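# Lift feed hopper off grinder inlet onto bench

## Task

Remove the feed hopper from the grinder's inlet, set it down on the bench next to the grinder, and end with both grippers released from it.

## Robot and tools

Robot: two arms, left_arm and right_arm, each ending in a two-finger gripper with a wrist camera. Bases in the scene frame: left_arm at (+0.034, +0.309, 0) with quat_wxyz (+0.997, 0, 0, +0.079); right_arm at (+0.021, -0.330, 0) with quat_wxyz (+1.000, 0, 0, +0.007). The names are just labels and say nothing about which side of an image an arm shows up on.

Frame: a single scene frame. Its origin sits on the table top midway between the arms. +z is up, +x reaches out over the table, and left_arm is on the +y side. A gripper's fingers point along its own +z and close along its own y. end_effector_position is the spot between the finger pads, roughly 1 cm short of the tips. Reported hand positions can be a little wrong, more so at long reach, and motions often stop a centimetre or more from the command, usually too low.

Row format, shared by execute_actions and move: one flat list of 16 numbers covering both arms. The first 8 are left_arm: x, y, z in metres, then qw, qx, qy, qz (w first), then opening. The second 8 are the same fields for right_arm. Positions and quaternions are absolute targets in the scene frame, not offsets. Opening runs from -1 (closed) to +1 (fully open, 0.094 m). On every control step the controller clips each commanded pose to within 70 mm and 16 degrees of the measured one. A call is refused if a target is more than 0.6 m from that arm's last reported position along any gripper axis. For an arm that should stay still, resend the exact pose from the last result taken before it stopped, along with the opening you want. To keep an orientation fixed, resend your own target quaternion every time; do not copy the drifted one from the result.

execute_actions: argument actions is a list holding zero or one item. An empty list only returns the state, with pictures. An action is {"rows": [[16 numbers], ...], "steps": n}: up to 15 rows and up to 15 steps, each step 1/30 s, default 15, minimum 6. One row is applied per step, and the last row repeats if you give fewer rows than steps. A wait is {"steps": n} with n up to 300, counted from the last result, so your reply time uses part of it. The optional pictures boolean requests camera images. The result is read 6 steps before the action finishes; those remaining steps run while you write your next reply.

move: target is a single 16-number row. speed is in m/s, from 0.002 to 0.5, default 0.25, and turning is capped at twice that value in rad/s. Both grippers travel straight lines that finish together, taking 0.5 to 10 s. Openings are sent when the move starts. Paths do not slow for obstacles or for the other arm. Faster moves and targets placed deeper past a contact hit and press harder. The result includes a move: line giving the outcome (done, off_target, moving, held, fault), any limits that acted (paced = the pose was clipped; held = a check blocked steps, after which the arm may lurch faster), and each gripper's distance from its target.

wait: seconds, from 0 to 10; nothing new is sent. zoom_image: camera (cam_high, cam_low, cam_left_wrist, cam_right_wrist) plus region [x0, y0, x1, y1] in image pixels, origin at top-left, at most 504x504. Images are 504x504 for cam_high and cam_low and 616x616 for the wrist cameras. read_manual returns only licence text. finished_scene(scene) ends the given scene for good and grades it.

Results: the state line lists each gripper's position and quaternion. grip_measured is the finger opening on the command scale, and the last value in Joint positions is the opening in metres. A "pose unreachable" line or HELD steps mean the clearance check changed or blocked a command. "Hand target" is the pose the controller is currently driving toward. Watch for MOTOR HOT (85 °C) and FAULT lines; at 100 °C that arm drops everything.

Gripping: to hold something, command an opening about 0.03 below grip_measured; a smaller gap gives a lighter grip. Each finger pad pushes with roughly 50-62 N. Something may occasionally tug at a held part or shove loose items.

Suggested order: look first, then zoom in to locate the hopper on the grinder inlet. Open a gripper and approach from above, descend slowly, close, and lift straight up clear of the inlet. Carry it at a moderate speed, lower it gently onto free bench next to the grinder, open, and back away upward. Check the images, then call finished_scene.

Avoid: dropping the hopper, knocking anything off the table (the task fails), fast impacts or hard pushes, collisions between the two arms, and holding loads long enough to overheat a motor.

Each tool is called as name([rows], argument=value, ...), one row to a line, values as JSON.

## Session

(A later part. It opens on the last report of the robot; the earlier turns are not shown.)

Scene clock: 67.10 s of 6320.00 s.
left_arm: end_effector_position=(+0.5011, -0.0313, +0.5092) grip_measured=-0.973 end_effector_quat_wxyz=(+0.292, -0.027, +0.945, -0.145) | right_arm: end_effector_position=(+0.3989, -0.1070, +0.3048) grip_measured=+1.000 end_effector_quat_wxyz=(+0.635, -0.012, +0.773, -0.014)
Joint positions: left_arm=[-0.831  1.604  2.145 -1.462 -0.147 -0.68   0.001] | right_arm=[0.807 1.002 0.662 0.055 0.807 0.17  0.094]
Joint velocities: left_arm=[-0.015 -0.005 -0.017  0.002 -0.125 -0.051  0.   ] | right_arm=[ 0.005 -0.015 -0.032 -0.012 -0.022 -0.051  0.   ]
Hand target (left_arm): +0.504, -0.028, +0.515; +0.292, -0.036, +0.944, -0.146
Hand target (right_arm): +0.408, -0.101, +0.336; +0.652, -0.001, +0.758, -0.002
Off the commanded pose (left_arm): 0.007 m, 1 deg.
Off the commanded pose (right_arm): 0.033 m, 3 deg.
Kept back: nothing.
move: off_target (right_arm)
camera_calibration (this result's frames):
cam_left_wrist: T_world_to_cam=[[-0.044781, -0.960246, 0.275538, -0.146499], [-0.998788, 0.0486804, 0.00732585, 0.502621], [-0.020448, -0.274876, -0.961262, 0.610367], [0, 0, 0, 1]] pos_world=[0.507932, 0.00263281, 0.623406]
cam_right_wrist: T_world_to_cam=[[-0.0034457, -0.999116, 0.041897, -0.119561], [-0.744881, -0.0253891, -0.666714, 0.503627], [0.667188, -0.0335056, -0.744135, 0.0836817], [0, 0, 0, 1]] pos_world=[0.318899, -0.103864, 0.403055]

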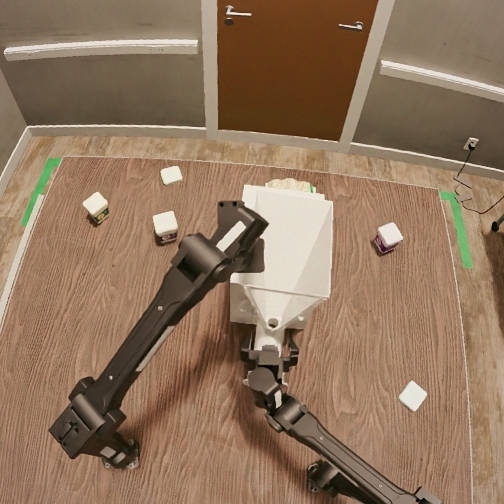

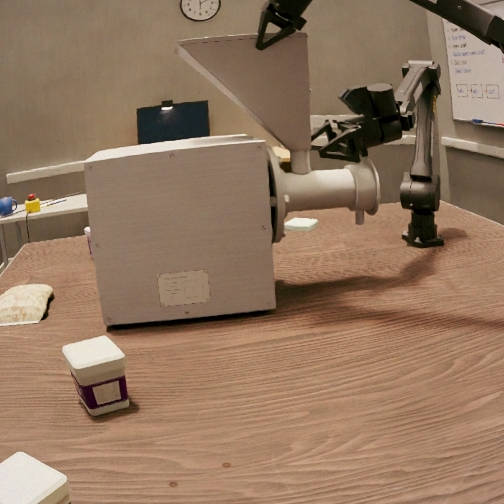

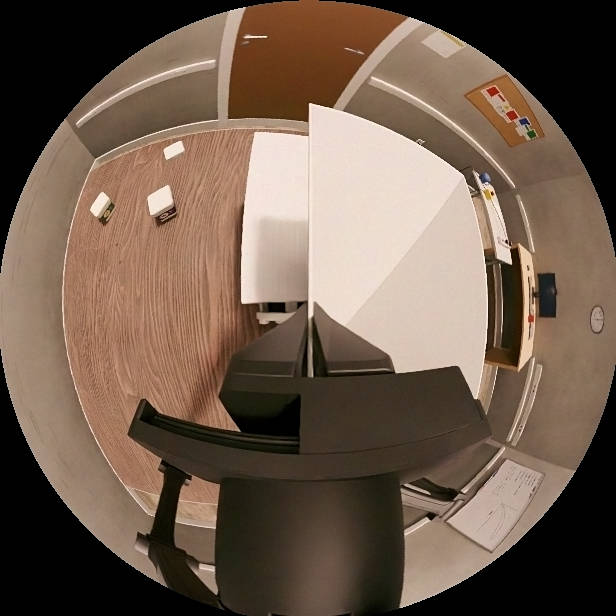

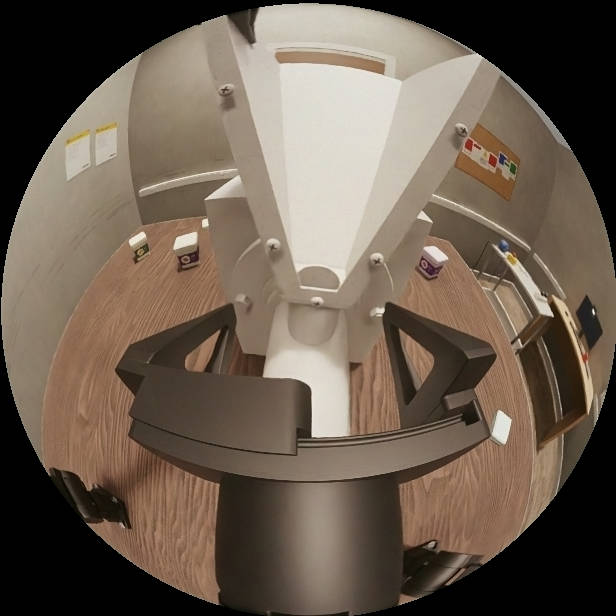

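move(target=[0.504,-0.028,0.515,0.292,-0.036,0.944,-0.146,-1,0.445,-0.102,0.325,0.65,0,0.76,0,0.6], speed=0.05)

zoom_image(camera="cam_low", region=[240, 80, 400, 200])

Scene clock: 68.80 s of 6320.00 s.
left_arm: end_effector_position=(+0.5011, -0.0313, +0.5092) grip_measured=-0.973 end_effector_quat_wxyz=(+0.292, -0.027, +0.945, -0.145) | right_arm: end_effector_position=(+0.4304, -0.1096, +0.2942) grip_measured=+0.601 end_effector_quat_wxyz=(+0.632, -0.011, +0.775, -0.011)
Joint positions: left_arm=[-0.831  1.604  2.145 -1.462 -0.147 -0.68   0.001] | right_arm=[0.73  1.079 0.682 0.126 0.727 0.151 0.075]
Joint velocities: left_arm=[-0.005  0.005  0.007 -0.042 -0.022 -0.022  0.001] | right_arm=[-0.024  0.015  0.012  0.012 -0.022 -0.007 -0.   ]
Hand target (left_arm): +0.504, -0.028, +0.515; +0.292, -0.036, +0.944, -0.146
Hand target (right_arm): +0.442, -0.104, +0.326; +0.651, -0.001, +0.759, -0.001
Off the commanded pose (left_arm): 0.007 m, 1 deg.
Off the commanded pose (right_arm): 0.035 m, 3 deg.
Kept back: nothing.
move: off_target (right_arm)
camera_calibration (this result's frames):
cam_left_wrist: T_world_to_cam=[[-0.044781, -0.960246, 0.275538, -0.146499], [-0.998788, 0.0486804, 0.00732585, 0.502621], [-0.020448, -0.274876, -0.961262, 0.610367], [0, 0, 0, 1]] pos_world=[0.507932, 0.00263281, 0.623406]
cam_right_wrist: T_world_to_cam=[[-0.00102106, -0.999353, 0.0359497, -0.12092], [-0.74914, -0.0230491, -0.662011, 0.520635], [0.662411, -0.0276073, -0.748632, 0.0586578], [0, 0, 0, 1]] pos_world=[0.351049, -0.107222, 0.392926]

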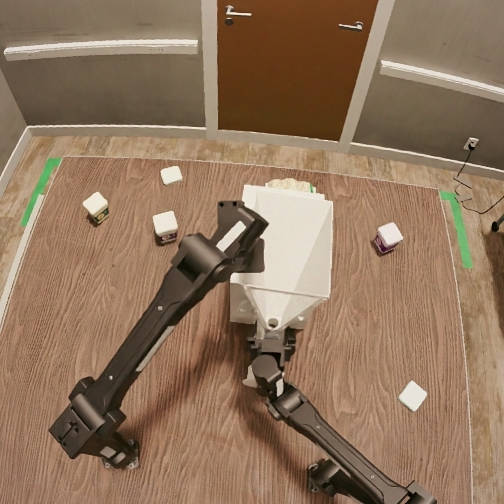

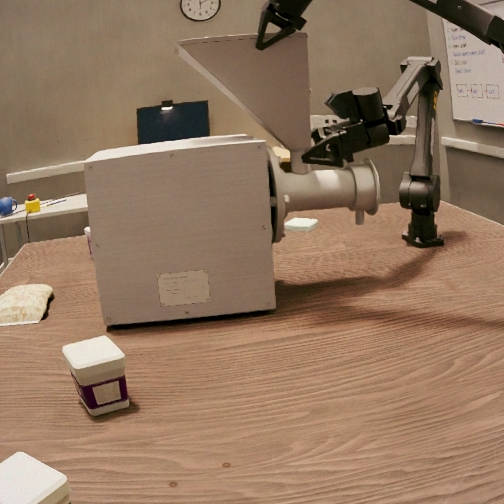

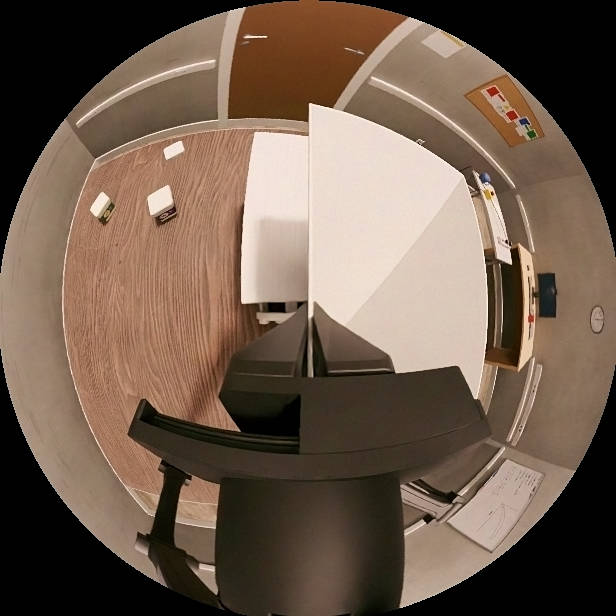

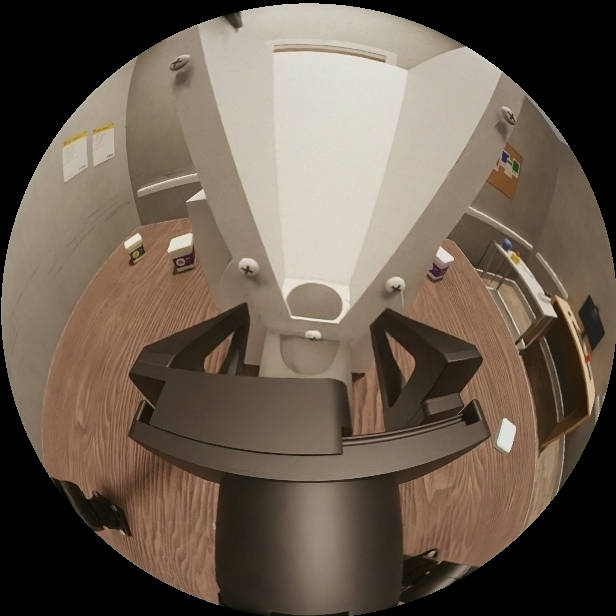

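Region (240, 80, 400, 200) of cam_low's 504x504 image, scaled by 3.150, with more detail than that image has; it fills the top 378 rows of this view, and the rest is white.

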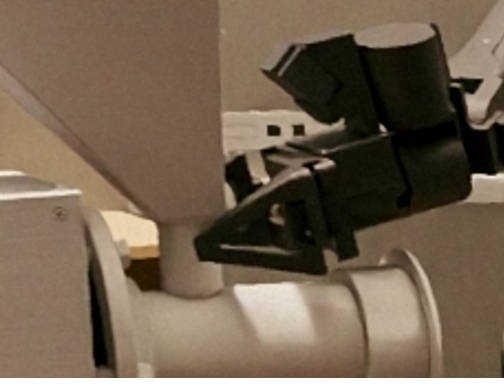

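move(target=[0.504,-0.028,0.515,0.292,-0.036,0.944,-0.146,-1,0.46,-0.102,0.325,0.64,0,0.768,0,0.6], speed=0.04)

move(target=[0.504,-0.028,0.515,0.292,-0.036,0.944,-0.146,-1,0.46,-0.102,0.325,0.64,0,0.768,0,-0.3], speed=0.04)

move(target=[0.504,-0.028,0.565,0.31,-0.036,0.938,-0.15,-1,0.455,-0.102,0.375,0.64,0,0.768,0,-0.3], speed=0.03)

zoom_image(camera="cam_low", region=[240, 80, 400, 200])

Scene clock: 70.73 s of 6320.00 s.
left_arm: end_effector_position=(+0.5011, -0.0313, +0.5092) grip_measured=-0.973 end_effector_quat_wxyz=(+0.292, -0.027, +0.945, -0.145) | right_arm: end_effector_position=(+0.4460, -0.1080, +0.2989) grip_measured=+0.601 end_effector_quat_wxyz=(+0.628, -0.012, +0.778, -0.009)
Joint positions: left_arm=[-0.831  1.604  2.145 -1.462 -0.147 -0.68   0.001] | right_arm=[0.7   1.11  0.722 0.111 0.693 0.151 0.075]
Joint velocities: left_arm=[-0.024  0.005 -0.007  0.002 -0.037  0.051 -0.001] | right_arm=[-0.005  0.015  0.002 -0.012 -0.022 -0.022 -0.001]
Hand target (left_arm): +0.504, -0.028, +0.515; +0.292, -0.036, +0.944, -0.146
Hand target (right_arm): +0.458, -0.104, +0.326; +0.641, -0.001, +0.768, -0.000
Off the commanded pose (left_arm): 0.007 m, 1 deg.
Off the commanded pose (right_arm): 0.030 m, 2 deg.
Kept back: nothing.
move: off_target (right_arm)
camera_calibration (this result's frames):
cam_left_wrist: T_world_to_cam=[[-0.044781, -0.960246, 0.275538, -0.146499], [-0.998788, 0.0486804, 0.00732585, 0.502621], [-0.020448, -0.274876, -0.961262, 0.610367], [0, 0, 0, 1]] pos_world=[0.507932, 0.00263281, 0.623406]
cam_right_wrist: T_world_to_cam=[[0.00234255, -0.999444, 0.0332679, -0.120163], [-0.755909, -0.0235495, -0.654253, 0.536156], [0.654672, -0.0236149, -0.755544, 0.0578046], [0, 0, 0, 1]] pos_world=[0.367724, -0.106105, 0.398453]

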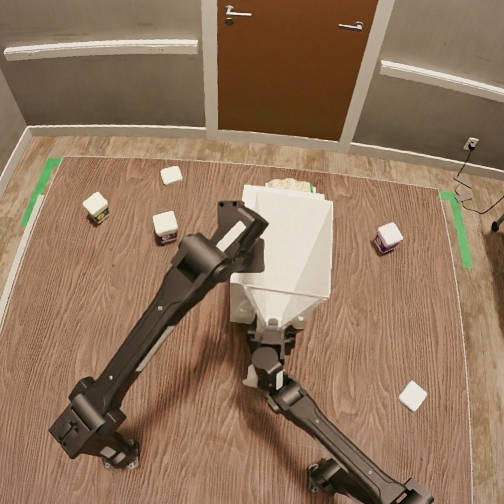

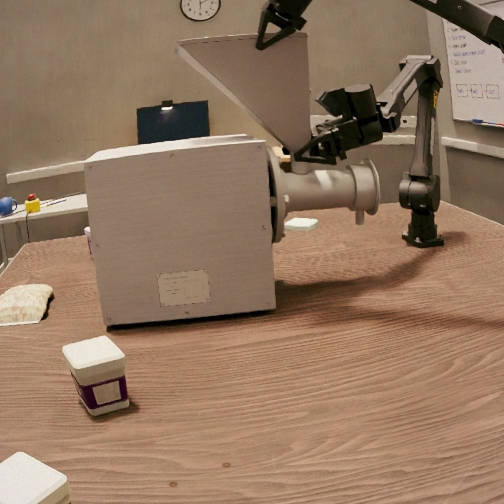

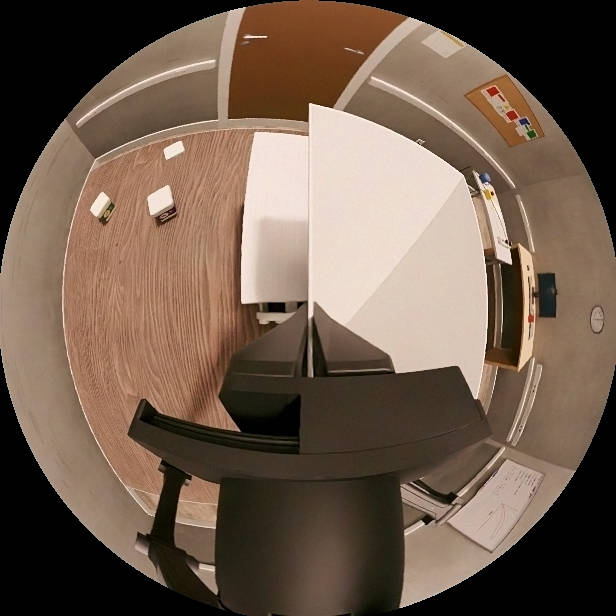

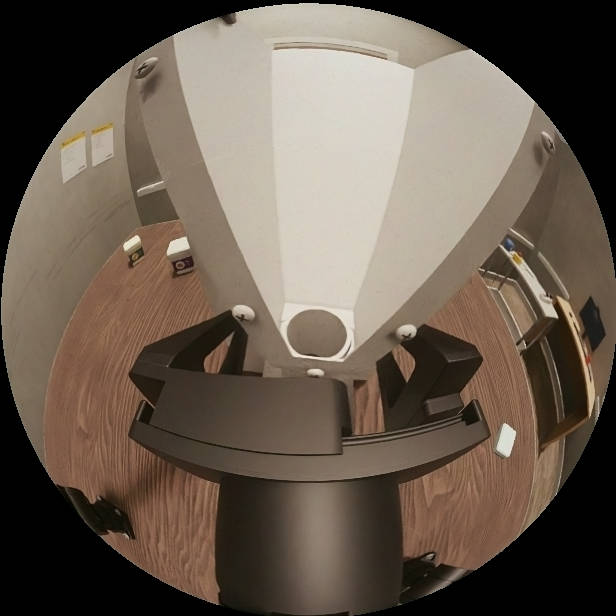

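Scene clock: 71.73 s of 6320.00 s.
left_arm: end_effector_position=(+0.5016, -0.0307, +0.5092) grip_measured=-0.973 end_effector_quat_wxyz=(+0.292, -0.028, +0.945, -0.145) | right_arm: end_effector_position=(+0.4470, -0.1137, +0.2992) grip_measured=+0.080 end_effector_quat_wxyz=(+0.629, -0.004, +0.777, -0.013)
Joint positions: left_arm=[-0.83   1.604  2.145 -1.462 -0.148 -0.681  0.001] | right_arm=[0.692 1.107 0.72  0.11  0.703 0.156 0.051]
Joint velocities: left_arm=[-0.005 -0.005  0.007 -0.022 -0.007  0.081 -0.001] | right_arm=[ 0.005  0.005 -0.027  0.002 -0.051  0.066 -0.001]
Hand target (left_arm): +0.504, -0.028, +0.515; +0.292, -0.036, +0.944, -0.146
Hand target (right_arm): +0.458, -0.104, +0.325; +0.640, +0.000, +0.768, -0.000
Off the commanded pose (left_arm): 0.007 m, 1 deg.
Off the commanded pose (right_arm): 0.031 m, 2 deg.
Kept back: nothing.
move: off_target (right_arm)
camera_calibration (this result's frames):
cam_left_wrist: T_world_to_cam=[[-0.042396, -0.96031, 0.275694, -0.147142], [-0.998907, 0.0461772, 0.00723536, 0.50308], [-0.019679, -0.275086, -0.961218, 0.610153], [0, 0, 0, 1]] pos_world=[0.508299, 0.003312, 0.623416]
cam_right_wrist: T_world_to_cam=[[-0.0160059, -0.999421, 0.0300149, -0.116734], [-0.755055, -0.00759739, -0.655618, 0.538805], [0.655466, -0.0331567, -0.754496, 0.0555249], [0, 0, 0, 1]] pos_world=[0.368564, -0.110732, 0.398647]

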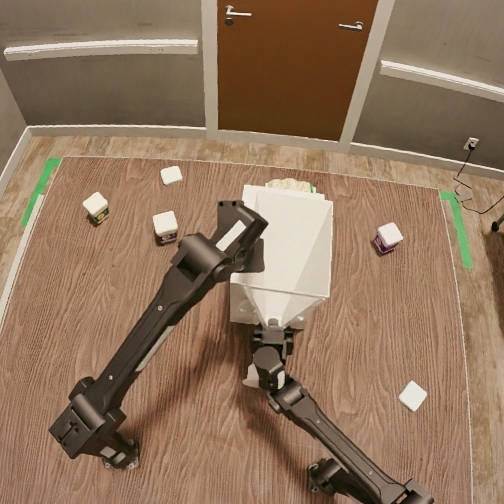

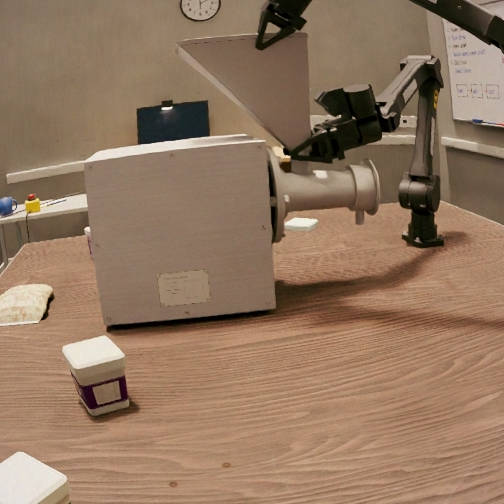

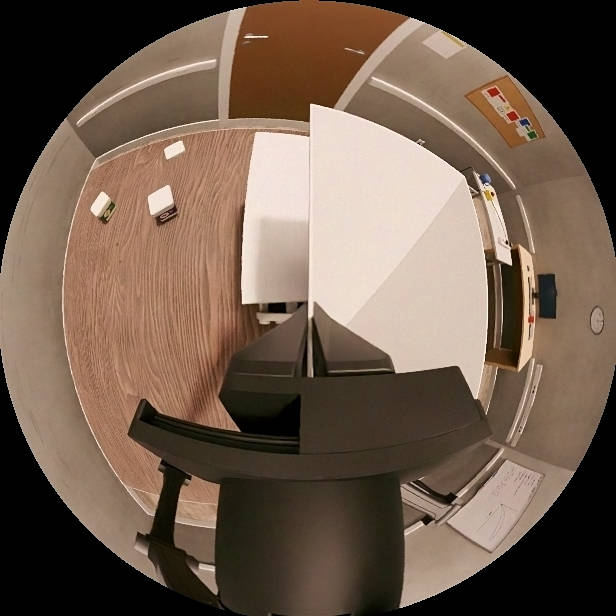

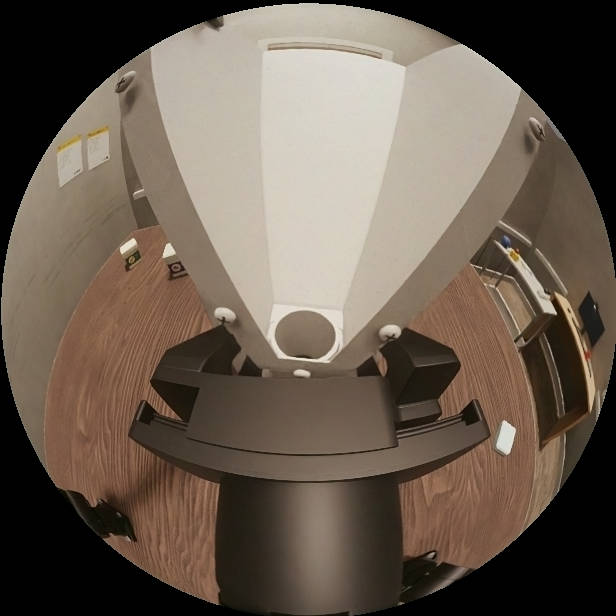

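Scene clock: 74.53 s of 6320.00 s.
left_arm: end_effector_position=(+0.5014, -0.0302, +0.5105) grip_measured=-0.970 end_effector_quat_wxyz=(+0.266, -0.030, +0.955, -0.124) | right_arm: end_effector_position=(+0.4439, -0.1142, +0.2979) grip_measured=+0.080 end_effector_quat_wxyz=(+0.597, -0.002, +0.802, -0.014)
Joint positions: left_arm=[-0.83   1.671  2.266 -1.586 -0.149 -0.689  0.001] | right_arm=[ 0.692  1.094  0.766 -0.055  0.69   0.225  0.051]
Joint velocities: left_arm=[-0.005  0.005 -0.012 -0.002 -0.037  0.037 -0.   ] | right_arm=[-0.005 -0.015  0.012 -0.012  0.007 -0.037 -0.   ]
Hand target (left_arm): +0.499, -0.025, +0.563; +0.311, -0.036, +0.937, -0.152
Hand target (right_arm): +0.448, -0.108, +0.374; +0.640, +0.002, +0.768, +0.000
Off the commanded pose (left_arm): 0.055 m, 6 deg.
Off the commanded pose (right_arm): 0.079 m, 7 deg.
Kept back: nothing.
move: off_target (left_arm, right_arm)
camera_calibration (this result's frames):
cam_left_wrist: T_world_to_cam=[[-0.0206289, -0.970874, 0.238699, -0.139461], [-0.997157, 0.0372867, 0.0654821, 0.47194], [-0.0724752, -0.23667, -0.968883, 0.643125], [0, 0, 0, 1]] pos_world=[0.514332, -0.000787984, 0.625499]
cam_right_wrist: T_world_to_cam=[[-0.0183712, -0.999384, 0.0298941, -0.116203], [-0.806083, -0.00288419, -0.591795, 0.539798], [0.591517, -0.0349691, -0.805534, 0.09994], [0, 0, 0, 1]] pos_world=[0.373871, -0.11108, 0.403429]

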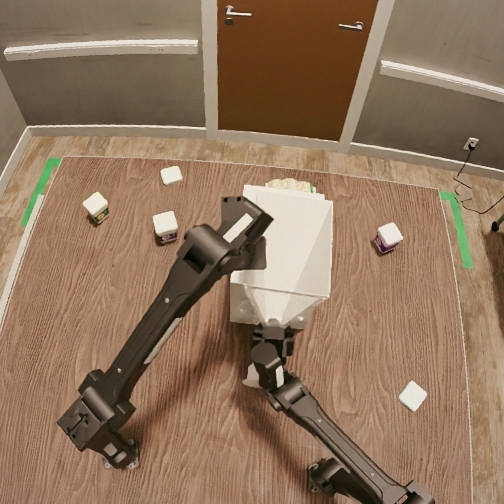

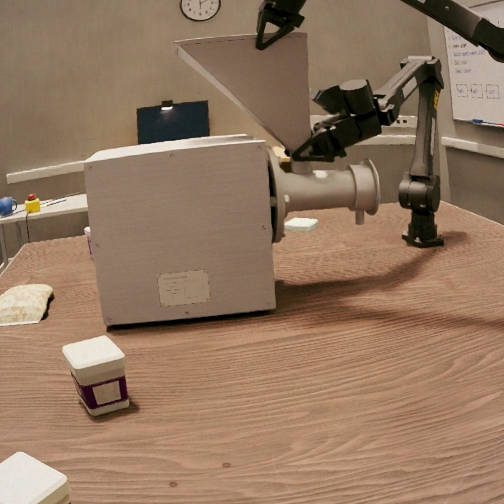

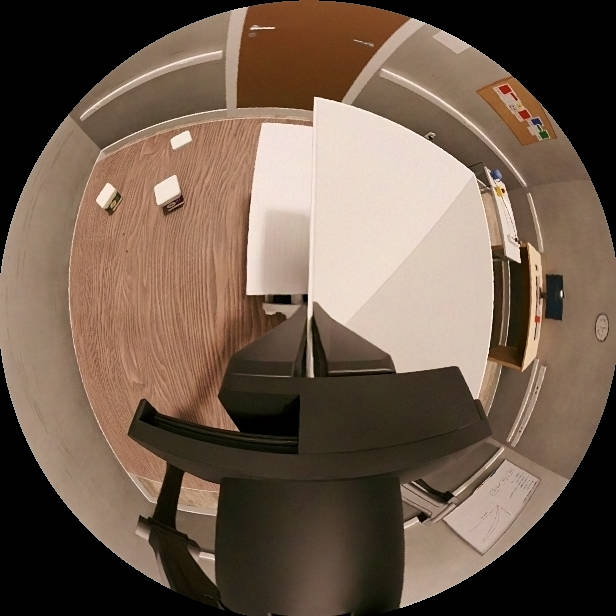

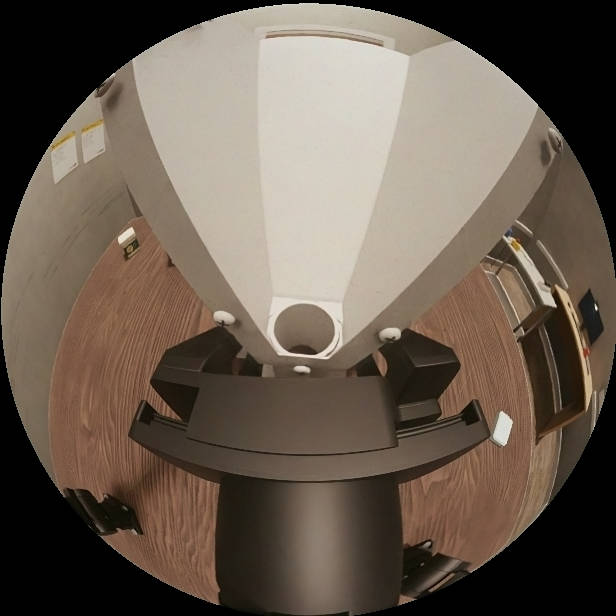

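Region (240, 80, 400, 200) of cam_low's 504x504 image, scaled by 3.150, with more detail than that image has; it fills the top 378 rows of this view, and the rest is white.

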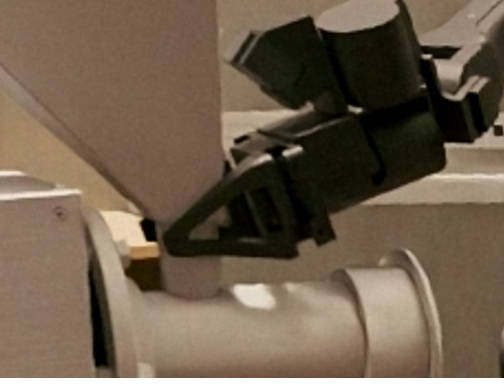

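move(target=[0.502,-0.03,0.53,0.292,-0.03,0.945,-0.146,-1,0.455,-0.112,0.37,0.68,0,0.733,0,0.17], speed=0.04)

zoom_image(camera="cam_low", region=[240, 80, 400, 200])

Scene clock: 77.80 s of 6320.00 s.
left_arm: end_effector_position=(+0.5012, -0.0316, +0.5096) grip_measured=-0.970 end_effector_quat_wxyz=(+0.264, -0.029, +0.956, -0.127) | right_arm: end_effector_position=(+0.4474, -0.1156, +0.3070) grip_measured=+0.171 end_effector_quat_wxyz=(+0.633, -0.019, +0.774, -0.022)
Joint positions: left_arm=[-0.83   1.671  2.263 -1.584 -0.142 -0.689  0.001] | right_arm=[0.685 1.094 0.724 0.111 0.693 0.108 0.055]
Joint velocities: left_arm=[-0.005 -0.005 -0.002 -0.012 -0.066 -0.051 -0.   ] | right_arm=[-0.015 -0.005  0.002  0.017 -0.007  0.007  0.001]
Hand target (left_arm): +0.501, -0.030, +0.530; +0.291, -0.030, +0.945, -0.146
Hand target (right_arm): +0.449, -0.117, +0.369; +0.679, +0.001, +0.734, +0.001
Off the commanded pose (left_arm): 0.021 m, 4 deg.
Off the commanded pose (right_arm): 0.064 m, 8 deg.
Kept back: nothing.
move: off_target (left_arm, right_arm)
camera_calibration (this result's frames):
cam_left_wrist: T_world_to_cam=[[-0.0234163, -0.969708, 0.24314, -0.141348], [-0.996769, 0.0413382, 0.068871, 0.470054], [-0.0768358, -0.240742, -0.967543, 0.643213], [0, 0, 0, 1]] pos_world=[0.514647, -0.0016489, 0.62433]
cam_right_wrist: T_world_to_cam=[[-0.00354705, -0.997923, 0.0643255, -0.13482], [-0.747459, -0.0400861, -0.663098, 0.539284], [0.664299, -0.0504327, -0.745764, 0.0524427], [0, 0, 0, 1]] pos_world=[0.367777, -0.110277, 0.40538]

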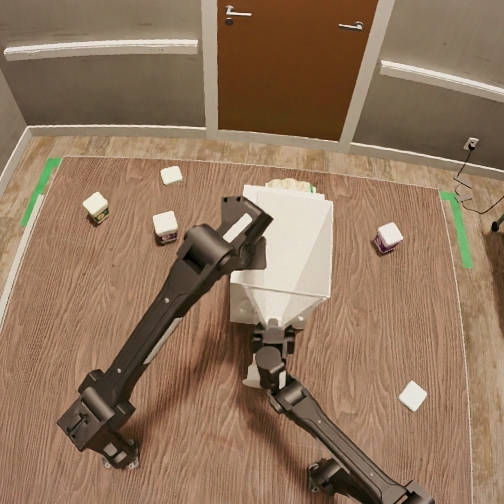

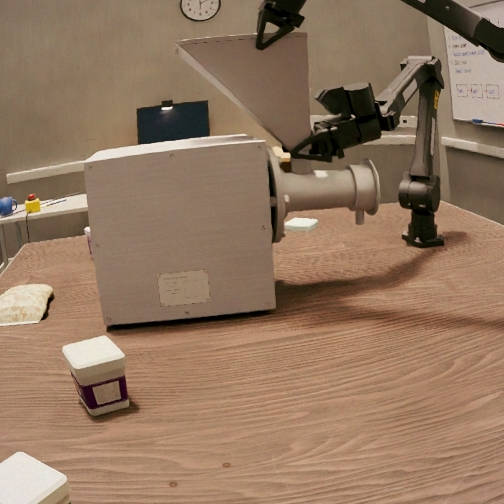

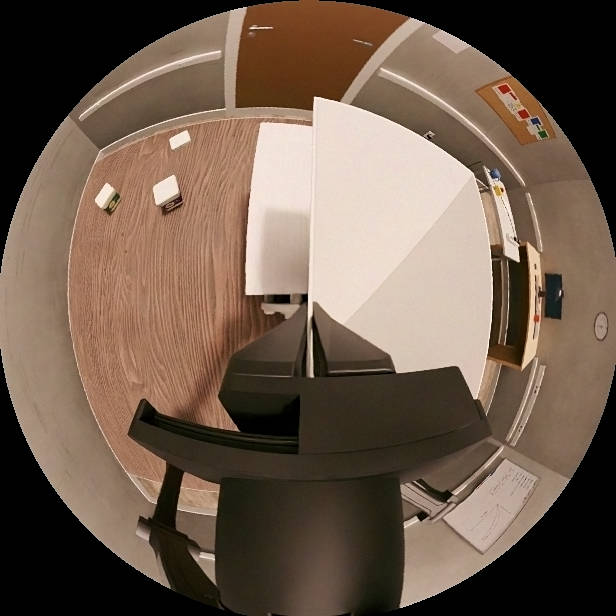

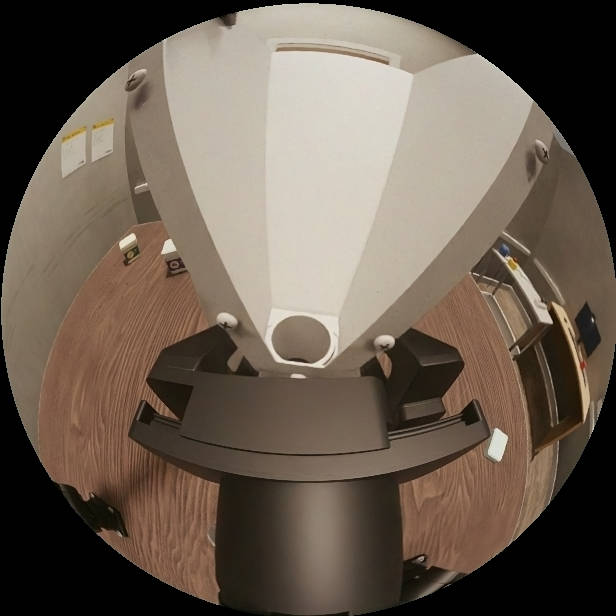

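Region (240, 80, 400, 200) of cam_low's 504x504 image, scaled by 3.150, with more detail than that image has; it fills the top 378 rows of this view, and the rest is white.

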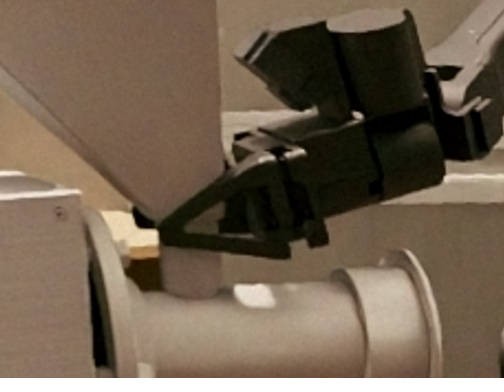

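move(target=[0.502,-0.03,0.515,0.32,-0.03,0.935,-0.15,-1,0.455,-0.112,0.40,0.70,0,0.714,0,0.17], speed=0.04)

move(target=[0.505,-0.03,0.55,0.34,-0.03,0.928,-0.15,-1,0.455,-0.112,0.42,0.70,0,0.714,0,0.0], speed=0.04)

zoom_image(camera="cam_low", region=[240, 80, 400, 200])

Scene clock: 84.57 s of 6320.00 s.
left_arm: end_effector_position=(+0.5033, -0.0281, +0.5075) grip_measured=-0.973 end_effector_quat_wxyz=(+0.303, -0.036, +0.941, -0.144) | right_arm: end_effector_position=(+0.4479, -0.1158, +0.3090) grip_measured=+0.172 end_effector_quat_wxyz=(+0.640, -0.030, +0.767, -0.030)
Joint positions: left_arm=[-0.83   1.587  2.11  -1.427 -0.166 -0.69   0.001] | right_arm=[0.684 1.095 0.715 0.147 0.692 0.064 0.055]
Joint velocities: left_arm=[ 0.015 -0.005  0.012  0.012 -0.007  0.022  0.   ] | right_arm=[-0.005  0.005 -0.002  0.007  0.022 -0.066 -0.   ]
Hand target (left_arm): +0.502, -0.030, +0.515; +0.319, -0.031, +0.935, -0.151
Hand target (right_arm): +0.447, -0.119, +0.390; +0.699, +0.001, +0.715, +0.001
Off the commanded pose (left_arm): 0.008 m, 2 deg.
Off the commanded pose (right_arm): 0.091 m, 10 deg; position clipped at the last step of the last action.
Kept back: nothing.
After step 90, 1.17 s passed at rest.
move: off_target (right_arm); limits=paced
camera_calibration (this result's frames):
cam_left_wrist: T_world_to_cam=[[-0.0298761, -0.959787, 0.279134, -0.152128], [-0.999545, 0.0275248, -0.01234, 0.514422], [0.00416071, -0.279375, -0.960173, 0.596607], [0, 0, 0, 1]] pos_world=[0.507161, 0.00650717, 0.621658]
cam_right_wrist: T_world_to_cam=[[0.00301753, -0.995982, 0.0895008, -0.145641], [-0.733757, -0.0630131, -0.676484, 0.536352], [0.679405, -0.0636305, -0.730999, 0.0407018], [0, 0, 0, 1]] pos_world=[0.366339, -0.108669, 0.405621]

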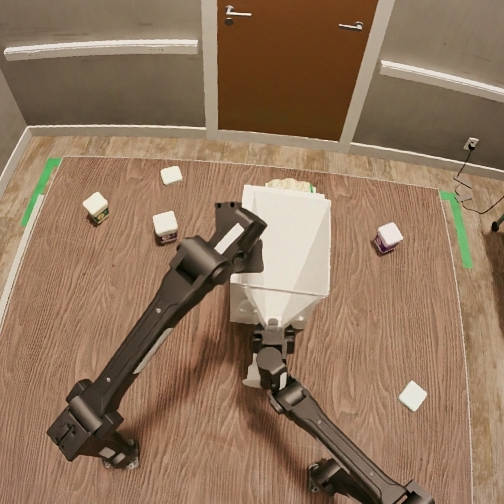

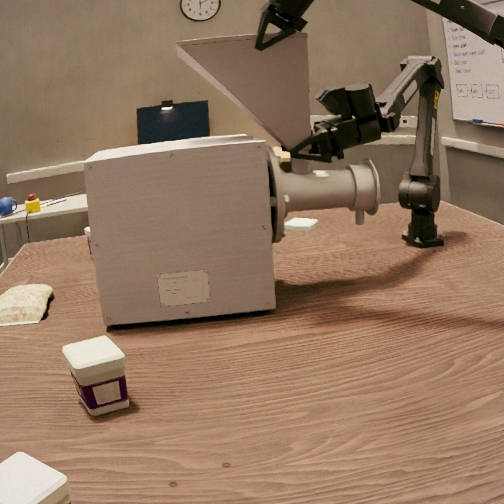

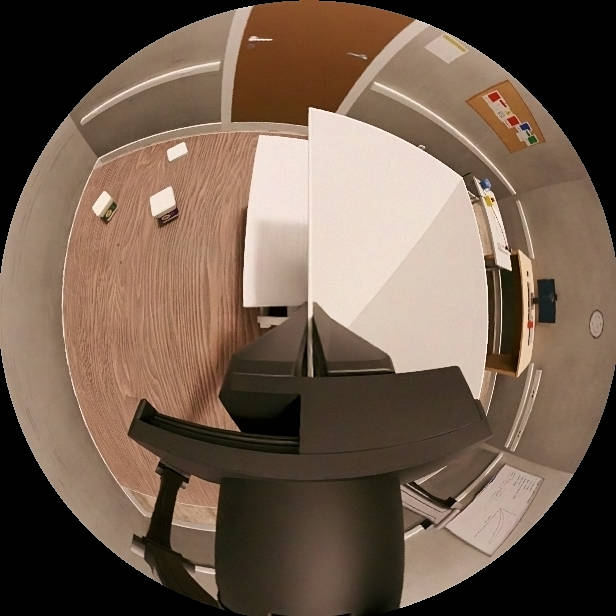

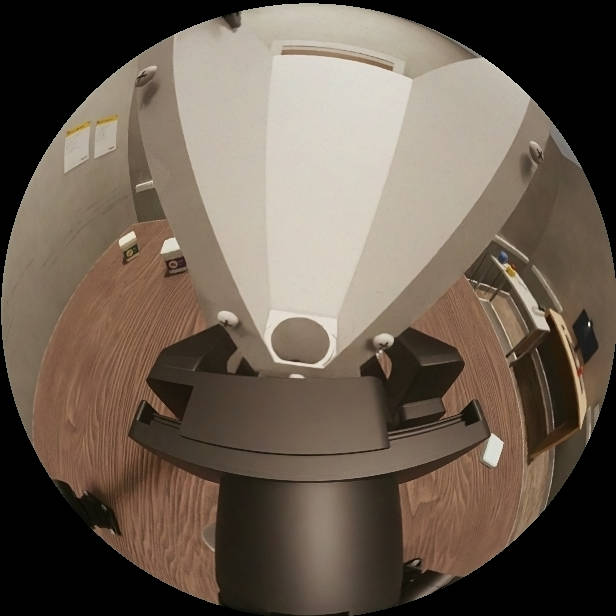

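Scene clock: 87.57 s of 6320.00 s.
left_arm: end_effector_position=(+0.5027, -0.0279, +0.5090) grip_measured=-0.973 end_effector_quat_wxyz=(+0.308, -0.038, +0.941, -0.139) | right_arm: end_effector_position=(+0.4477, -0.1159, +0.3087) grip_measured=+0.142 end_effector_quat_wxyz=(+0.641, -0.030, +0.767, -0.027)
Joint positions: left_arm=[-0.836  1.587  2.113 -1.43  -0.185 -0.694  0.001] | right_arm=[0.682 1.093 0.714 0.148 0.685 0.068 0.054]
Joint velocities: left_arm=[-0.005 -0.005 -0.007 -0.012 -0.037 -0.022 -0.002] | right_arm=[ 0.005 -0.005  0.007 -0.002 -0.037 -0.037 -0.   ]
Hand target (left_arm): +0.502, -0.028, +0.549; +0.341, -0.031, +0.927, -0.152
Hand target (right_arm): +0.446, -0.119, +0.389; +0.698, +0.002, +0.716, +0.000
Off the commanded pose (left_arm): 0.041 m, 4 deg.
Off the commanded pose (right_arm): 0.112 m, 10 deg; position clipped at the last step of the last action.
Kept back: nothing.
move: off_target (left_arm, right_arm); limits=paced
camera_calibration (this result's frames):
cam_left_wrist: T_world_to_cam=[[-0.0240451, -0.962491, 0.270247, -0.150922], [-0.999595, 0.019032, -0.0211555, 0.518053], [0.0152187, -0.270646, -0.962559, 0.594063], [0, 0, 0, 1]] pos_world=[0.505174, 0.00566038, 0.623567]
cam_right_wrist: T_world_to_cam=[[0.00676408, -0.996426, 0.0841975, -0.145753], [-0.733726, -0.0621529, -0.676597, 0.536173], [0.679412, -0.0572014, -0.731524, 0.0415852], [0, 0, 0, 1]] pos_world=[0.366137, -0.109528, 0.405465]

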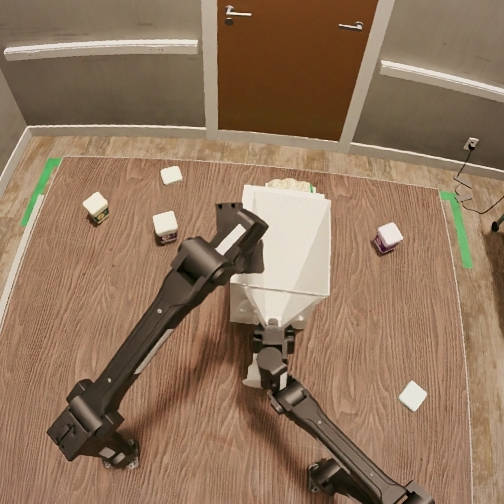

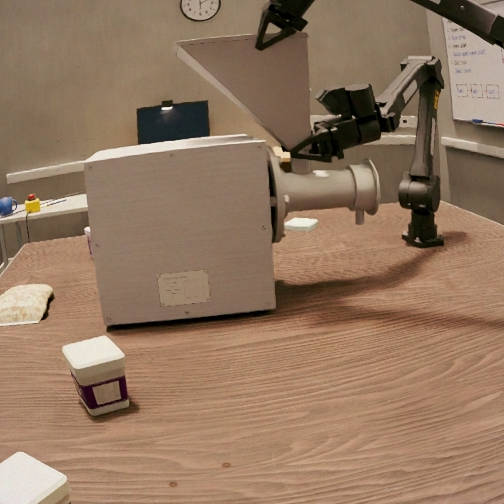

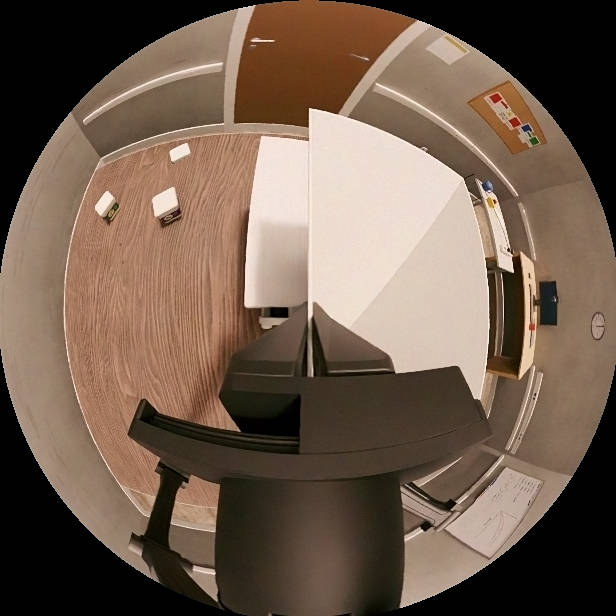

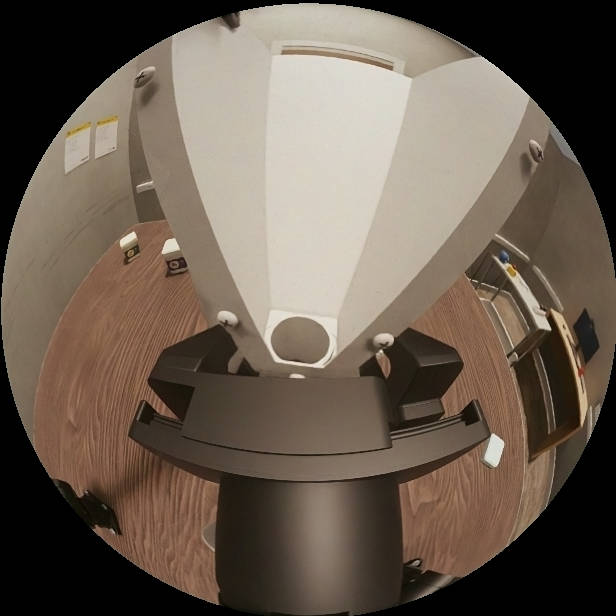

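Region (240, 80, 400, 200) of cam_low's 504x504 image, scaled by 3.150, with more detail than that image has; it fills the top 378 rows of this view, and the rest is white.

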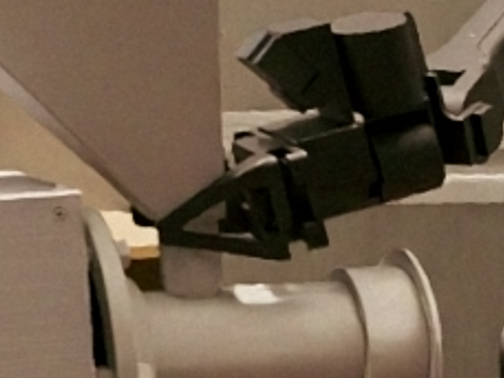

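move(target=[0.505,-0.03,0.59,0.37,-0.03,0.915,-0.155,-1,0.447,-0.116,0.42,0.75,0,0.66,0,0.1], speed=0.05)

move(target=[0.515,-0.07,0.59,0.37,0.02,0.915,-0.155,-1,0.447,-0.116,0.42,0.75,0.04,0.66,-0.04,0.1], speed=0.05)

Scene clock: 91.47 s of 6320.00 s.
left_arm: end_effector_position=(+0.4996, -0.0317, +0.5126) grip_measured=-0.972 end_effector_quat_wxyz=(+0.305, -0.035, +0.943, -0.124) | right_arm: end_effector_position=(+0.4502, -0.1161, +0.3133) grip_measured=+0.141 end_effector_quat_wxyz=(+0.692, -0.030, +0.721, -0.023)
Joint positions: left_arm=[-0.853  1.613  2.166 -1.481 -0.212 -0.698  0.001] | right_arm=[ 0.678  1.129  0.646  0.428  0.683 -0.041  0.054]
Joint velocities: left_arm=[-0.005 -0.024 -0.002 -0.032  0.007  0.051  0.   ] | right_arm=[-0.005  0.005  0.002  0.017 -0.081 -0.037 -0.001]
Hand target (left_arm): +0.497, -0.024, +0.586; +0.372, -0.032, +0.914, -0.158
Hand target (right_arm): +0.442, -0.122, +0.394; +0.748, +0.002, +0.663, +0.002
Off the commanded pose (left_arm): 0.078 m, 9 deg.
Off the commanded pose (right_arm): 0.107 m, 11 deg; position clipped at the last step of the last action.
Kept back: nothing.
move: off_target (left_arm, right_arm); limits=paced
camera_calibration (this result's frames):
cam_left_wrist: T_world_to_cam=[[-0.0197498, -0.970302, 0.241089, -0.143116], [-0.999757, 0.0168039, -0.0142693, 0.511671], [0.0097943, -0.241312, -0.970398, 0.604179], [0, 0, 0, 1]] pos_world=[0.502802, -0.0016678, 0.628099]
cam_right_wrist: T_world_to_cam=[[0.00565025, -0.996843, 0.0791929, -0.144336], [-0.633888, -0.0648205, -0.770704, 0.525331], [0.773404, -0.0458448, -0.632253, -0.0289085], [0, 0, 0, 1]] pos_world=[0.356175, -0.111154, 0.398027]

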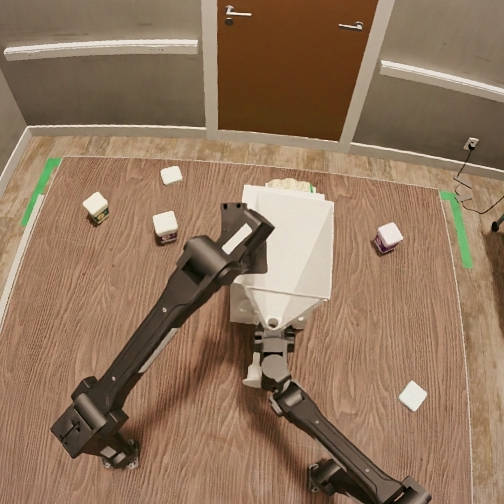

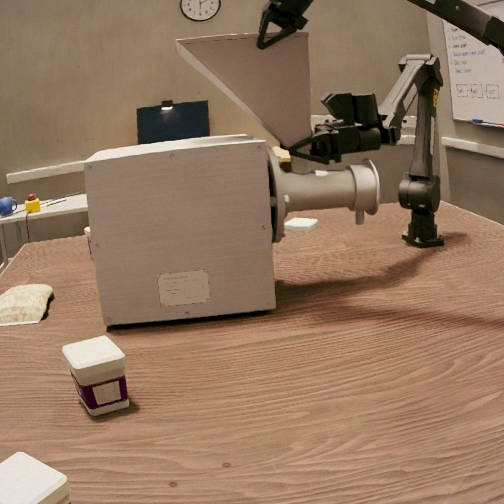

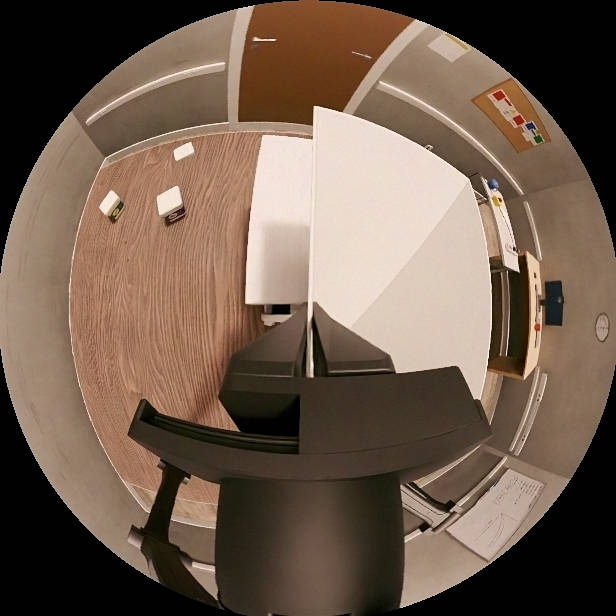

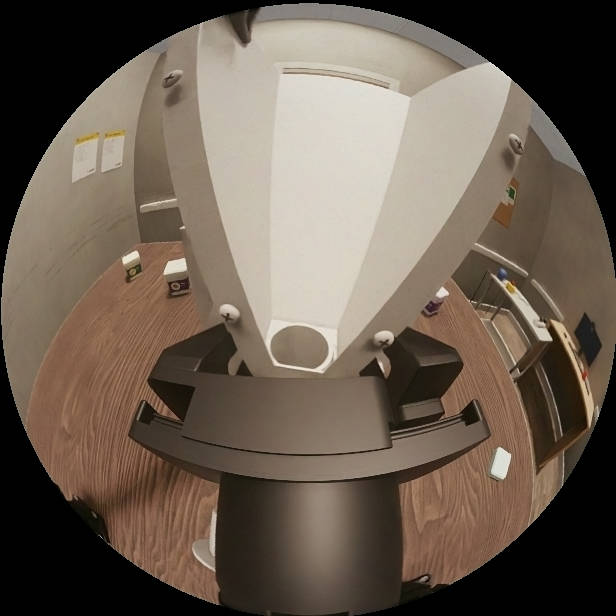

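Scene clock: 93.93 s of 6320.00 s.
left_arm: end_effector_position=(+0.5001, -0.0365, +0.5136) grip_measured=-0.953 end_effector_quat_wxyz=(+0.294, -0.007, +0.950, -0.106) | right_arm: end_effector_position=(+0.4488, -0.1188, +0.3126) grip_measured=+0.132 end_effector_quat_wxyz=(+0.698, +0.007, +0.715, -0.050)
Joint positions: left_arm=[-0.859  1.66   2.246 -1.552 -0.213 -0.649  0.002] | right_arm=[ 0.708  1.161  0.652  0.479  0.803 -0.039  0.053]
Joint velocities: left_arm=[-0.015 -0.015  0.002 -0.007 -0.022 -0.007  0.   ] | right_arm=[-0.015 -0.015  0.017  0.007  0.066 -0.11   0.001]
Hand target (left_arm): +0.503, -0.059, +0.585; +0.373, +0.017, +0.914, -0.158
Hand target (right_arm): +0.441, -0.123, +0.391; +0.746, +0.044, +0.664, -0.037
Off the commanded pose (left_arm): 0.085 m, 12 deg; position clipped at the last step of the last action.
Off the commanded pose (right_arm): 0.107 m, 10 deg; position clipped at the last step of the last action.
Kept back: nothing.
move: off_target (left_arm, right_arm); limits=paced
camera_calibration (this result's frames):
cam_left_wrist: T_world_to_cam=[[-0.0590145, -0.979975, 0.190176, -0.102549], [-0.998092, 0.0613886, 0.00661161, 0.502252], [-0.0181538, -0.189423, -0.981728, 0.625645], [0, 0, 0, 1]] pos_world=[0.5066, -0.0128163, 0.630394]
cam_right_wrist: T_world_to_cam=[[-0.0851573, -0.994244, 0.0650236, -0.101537], [-0.620111, 0.00180553, -0.784512, 0.529787], [0.779879, -0.107129, -0.616695, -0.0434219], [0, 0, 0, 1]] pos_world=[0.353744, -0.106561, 0.395449]

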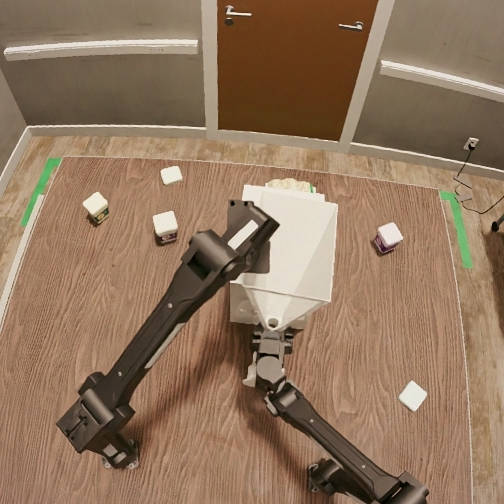

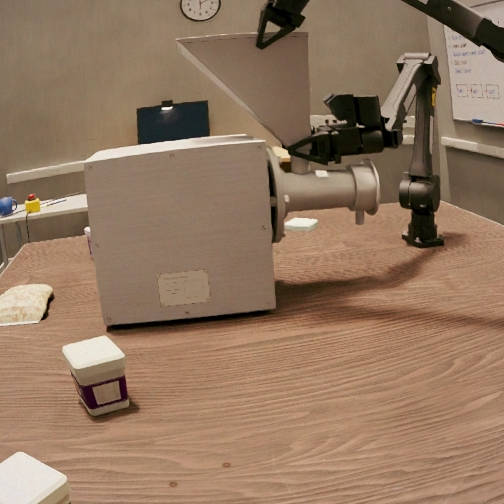

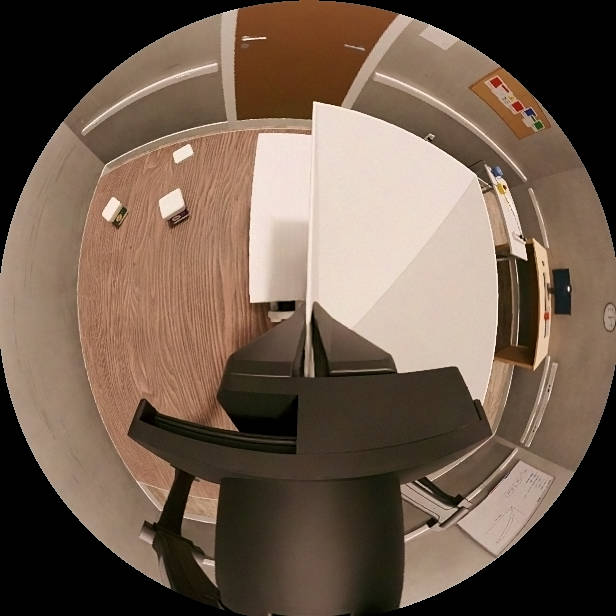

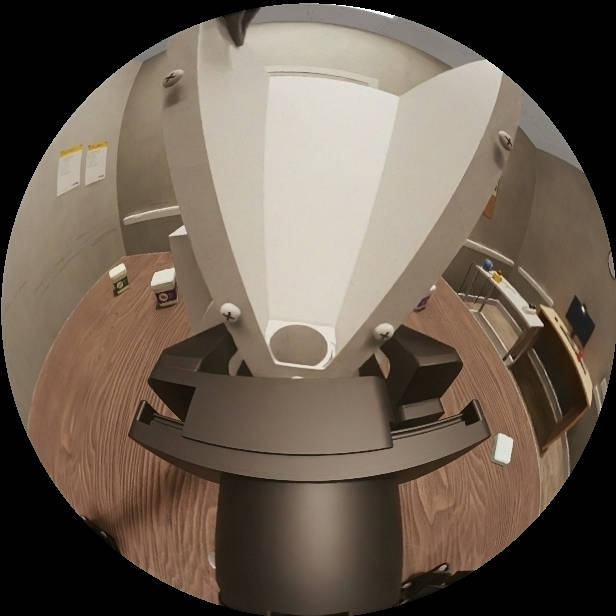

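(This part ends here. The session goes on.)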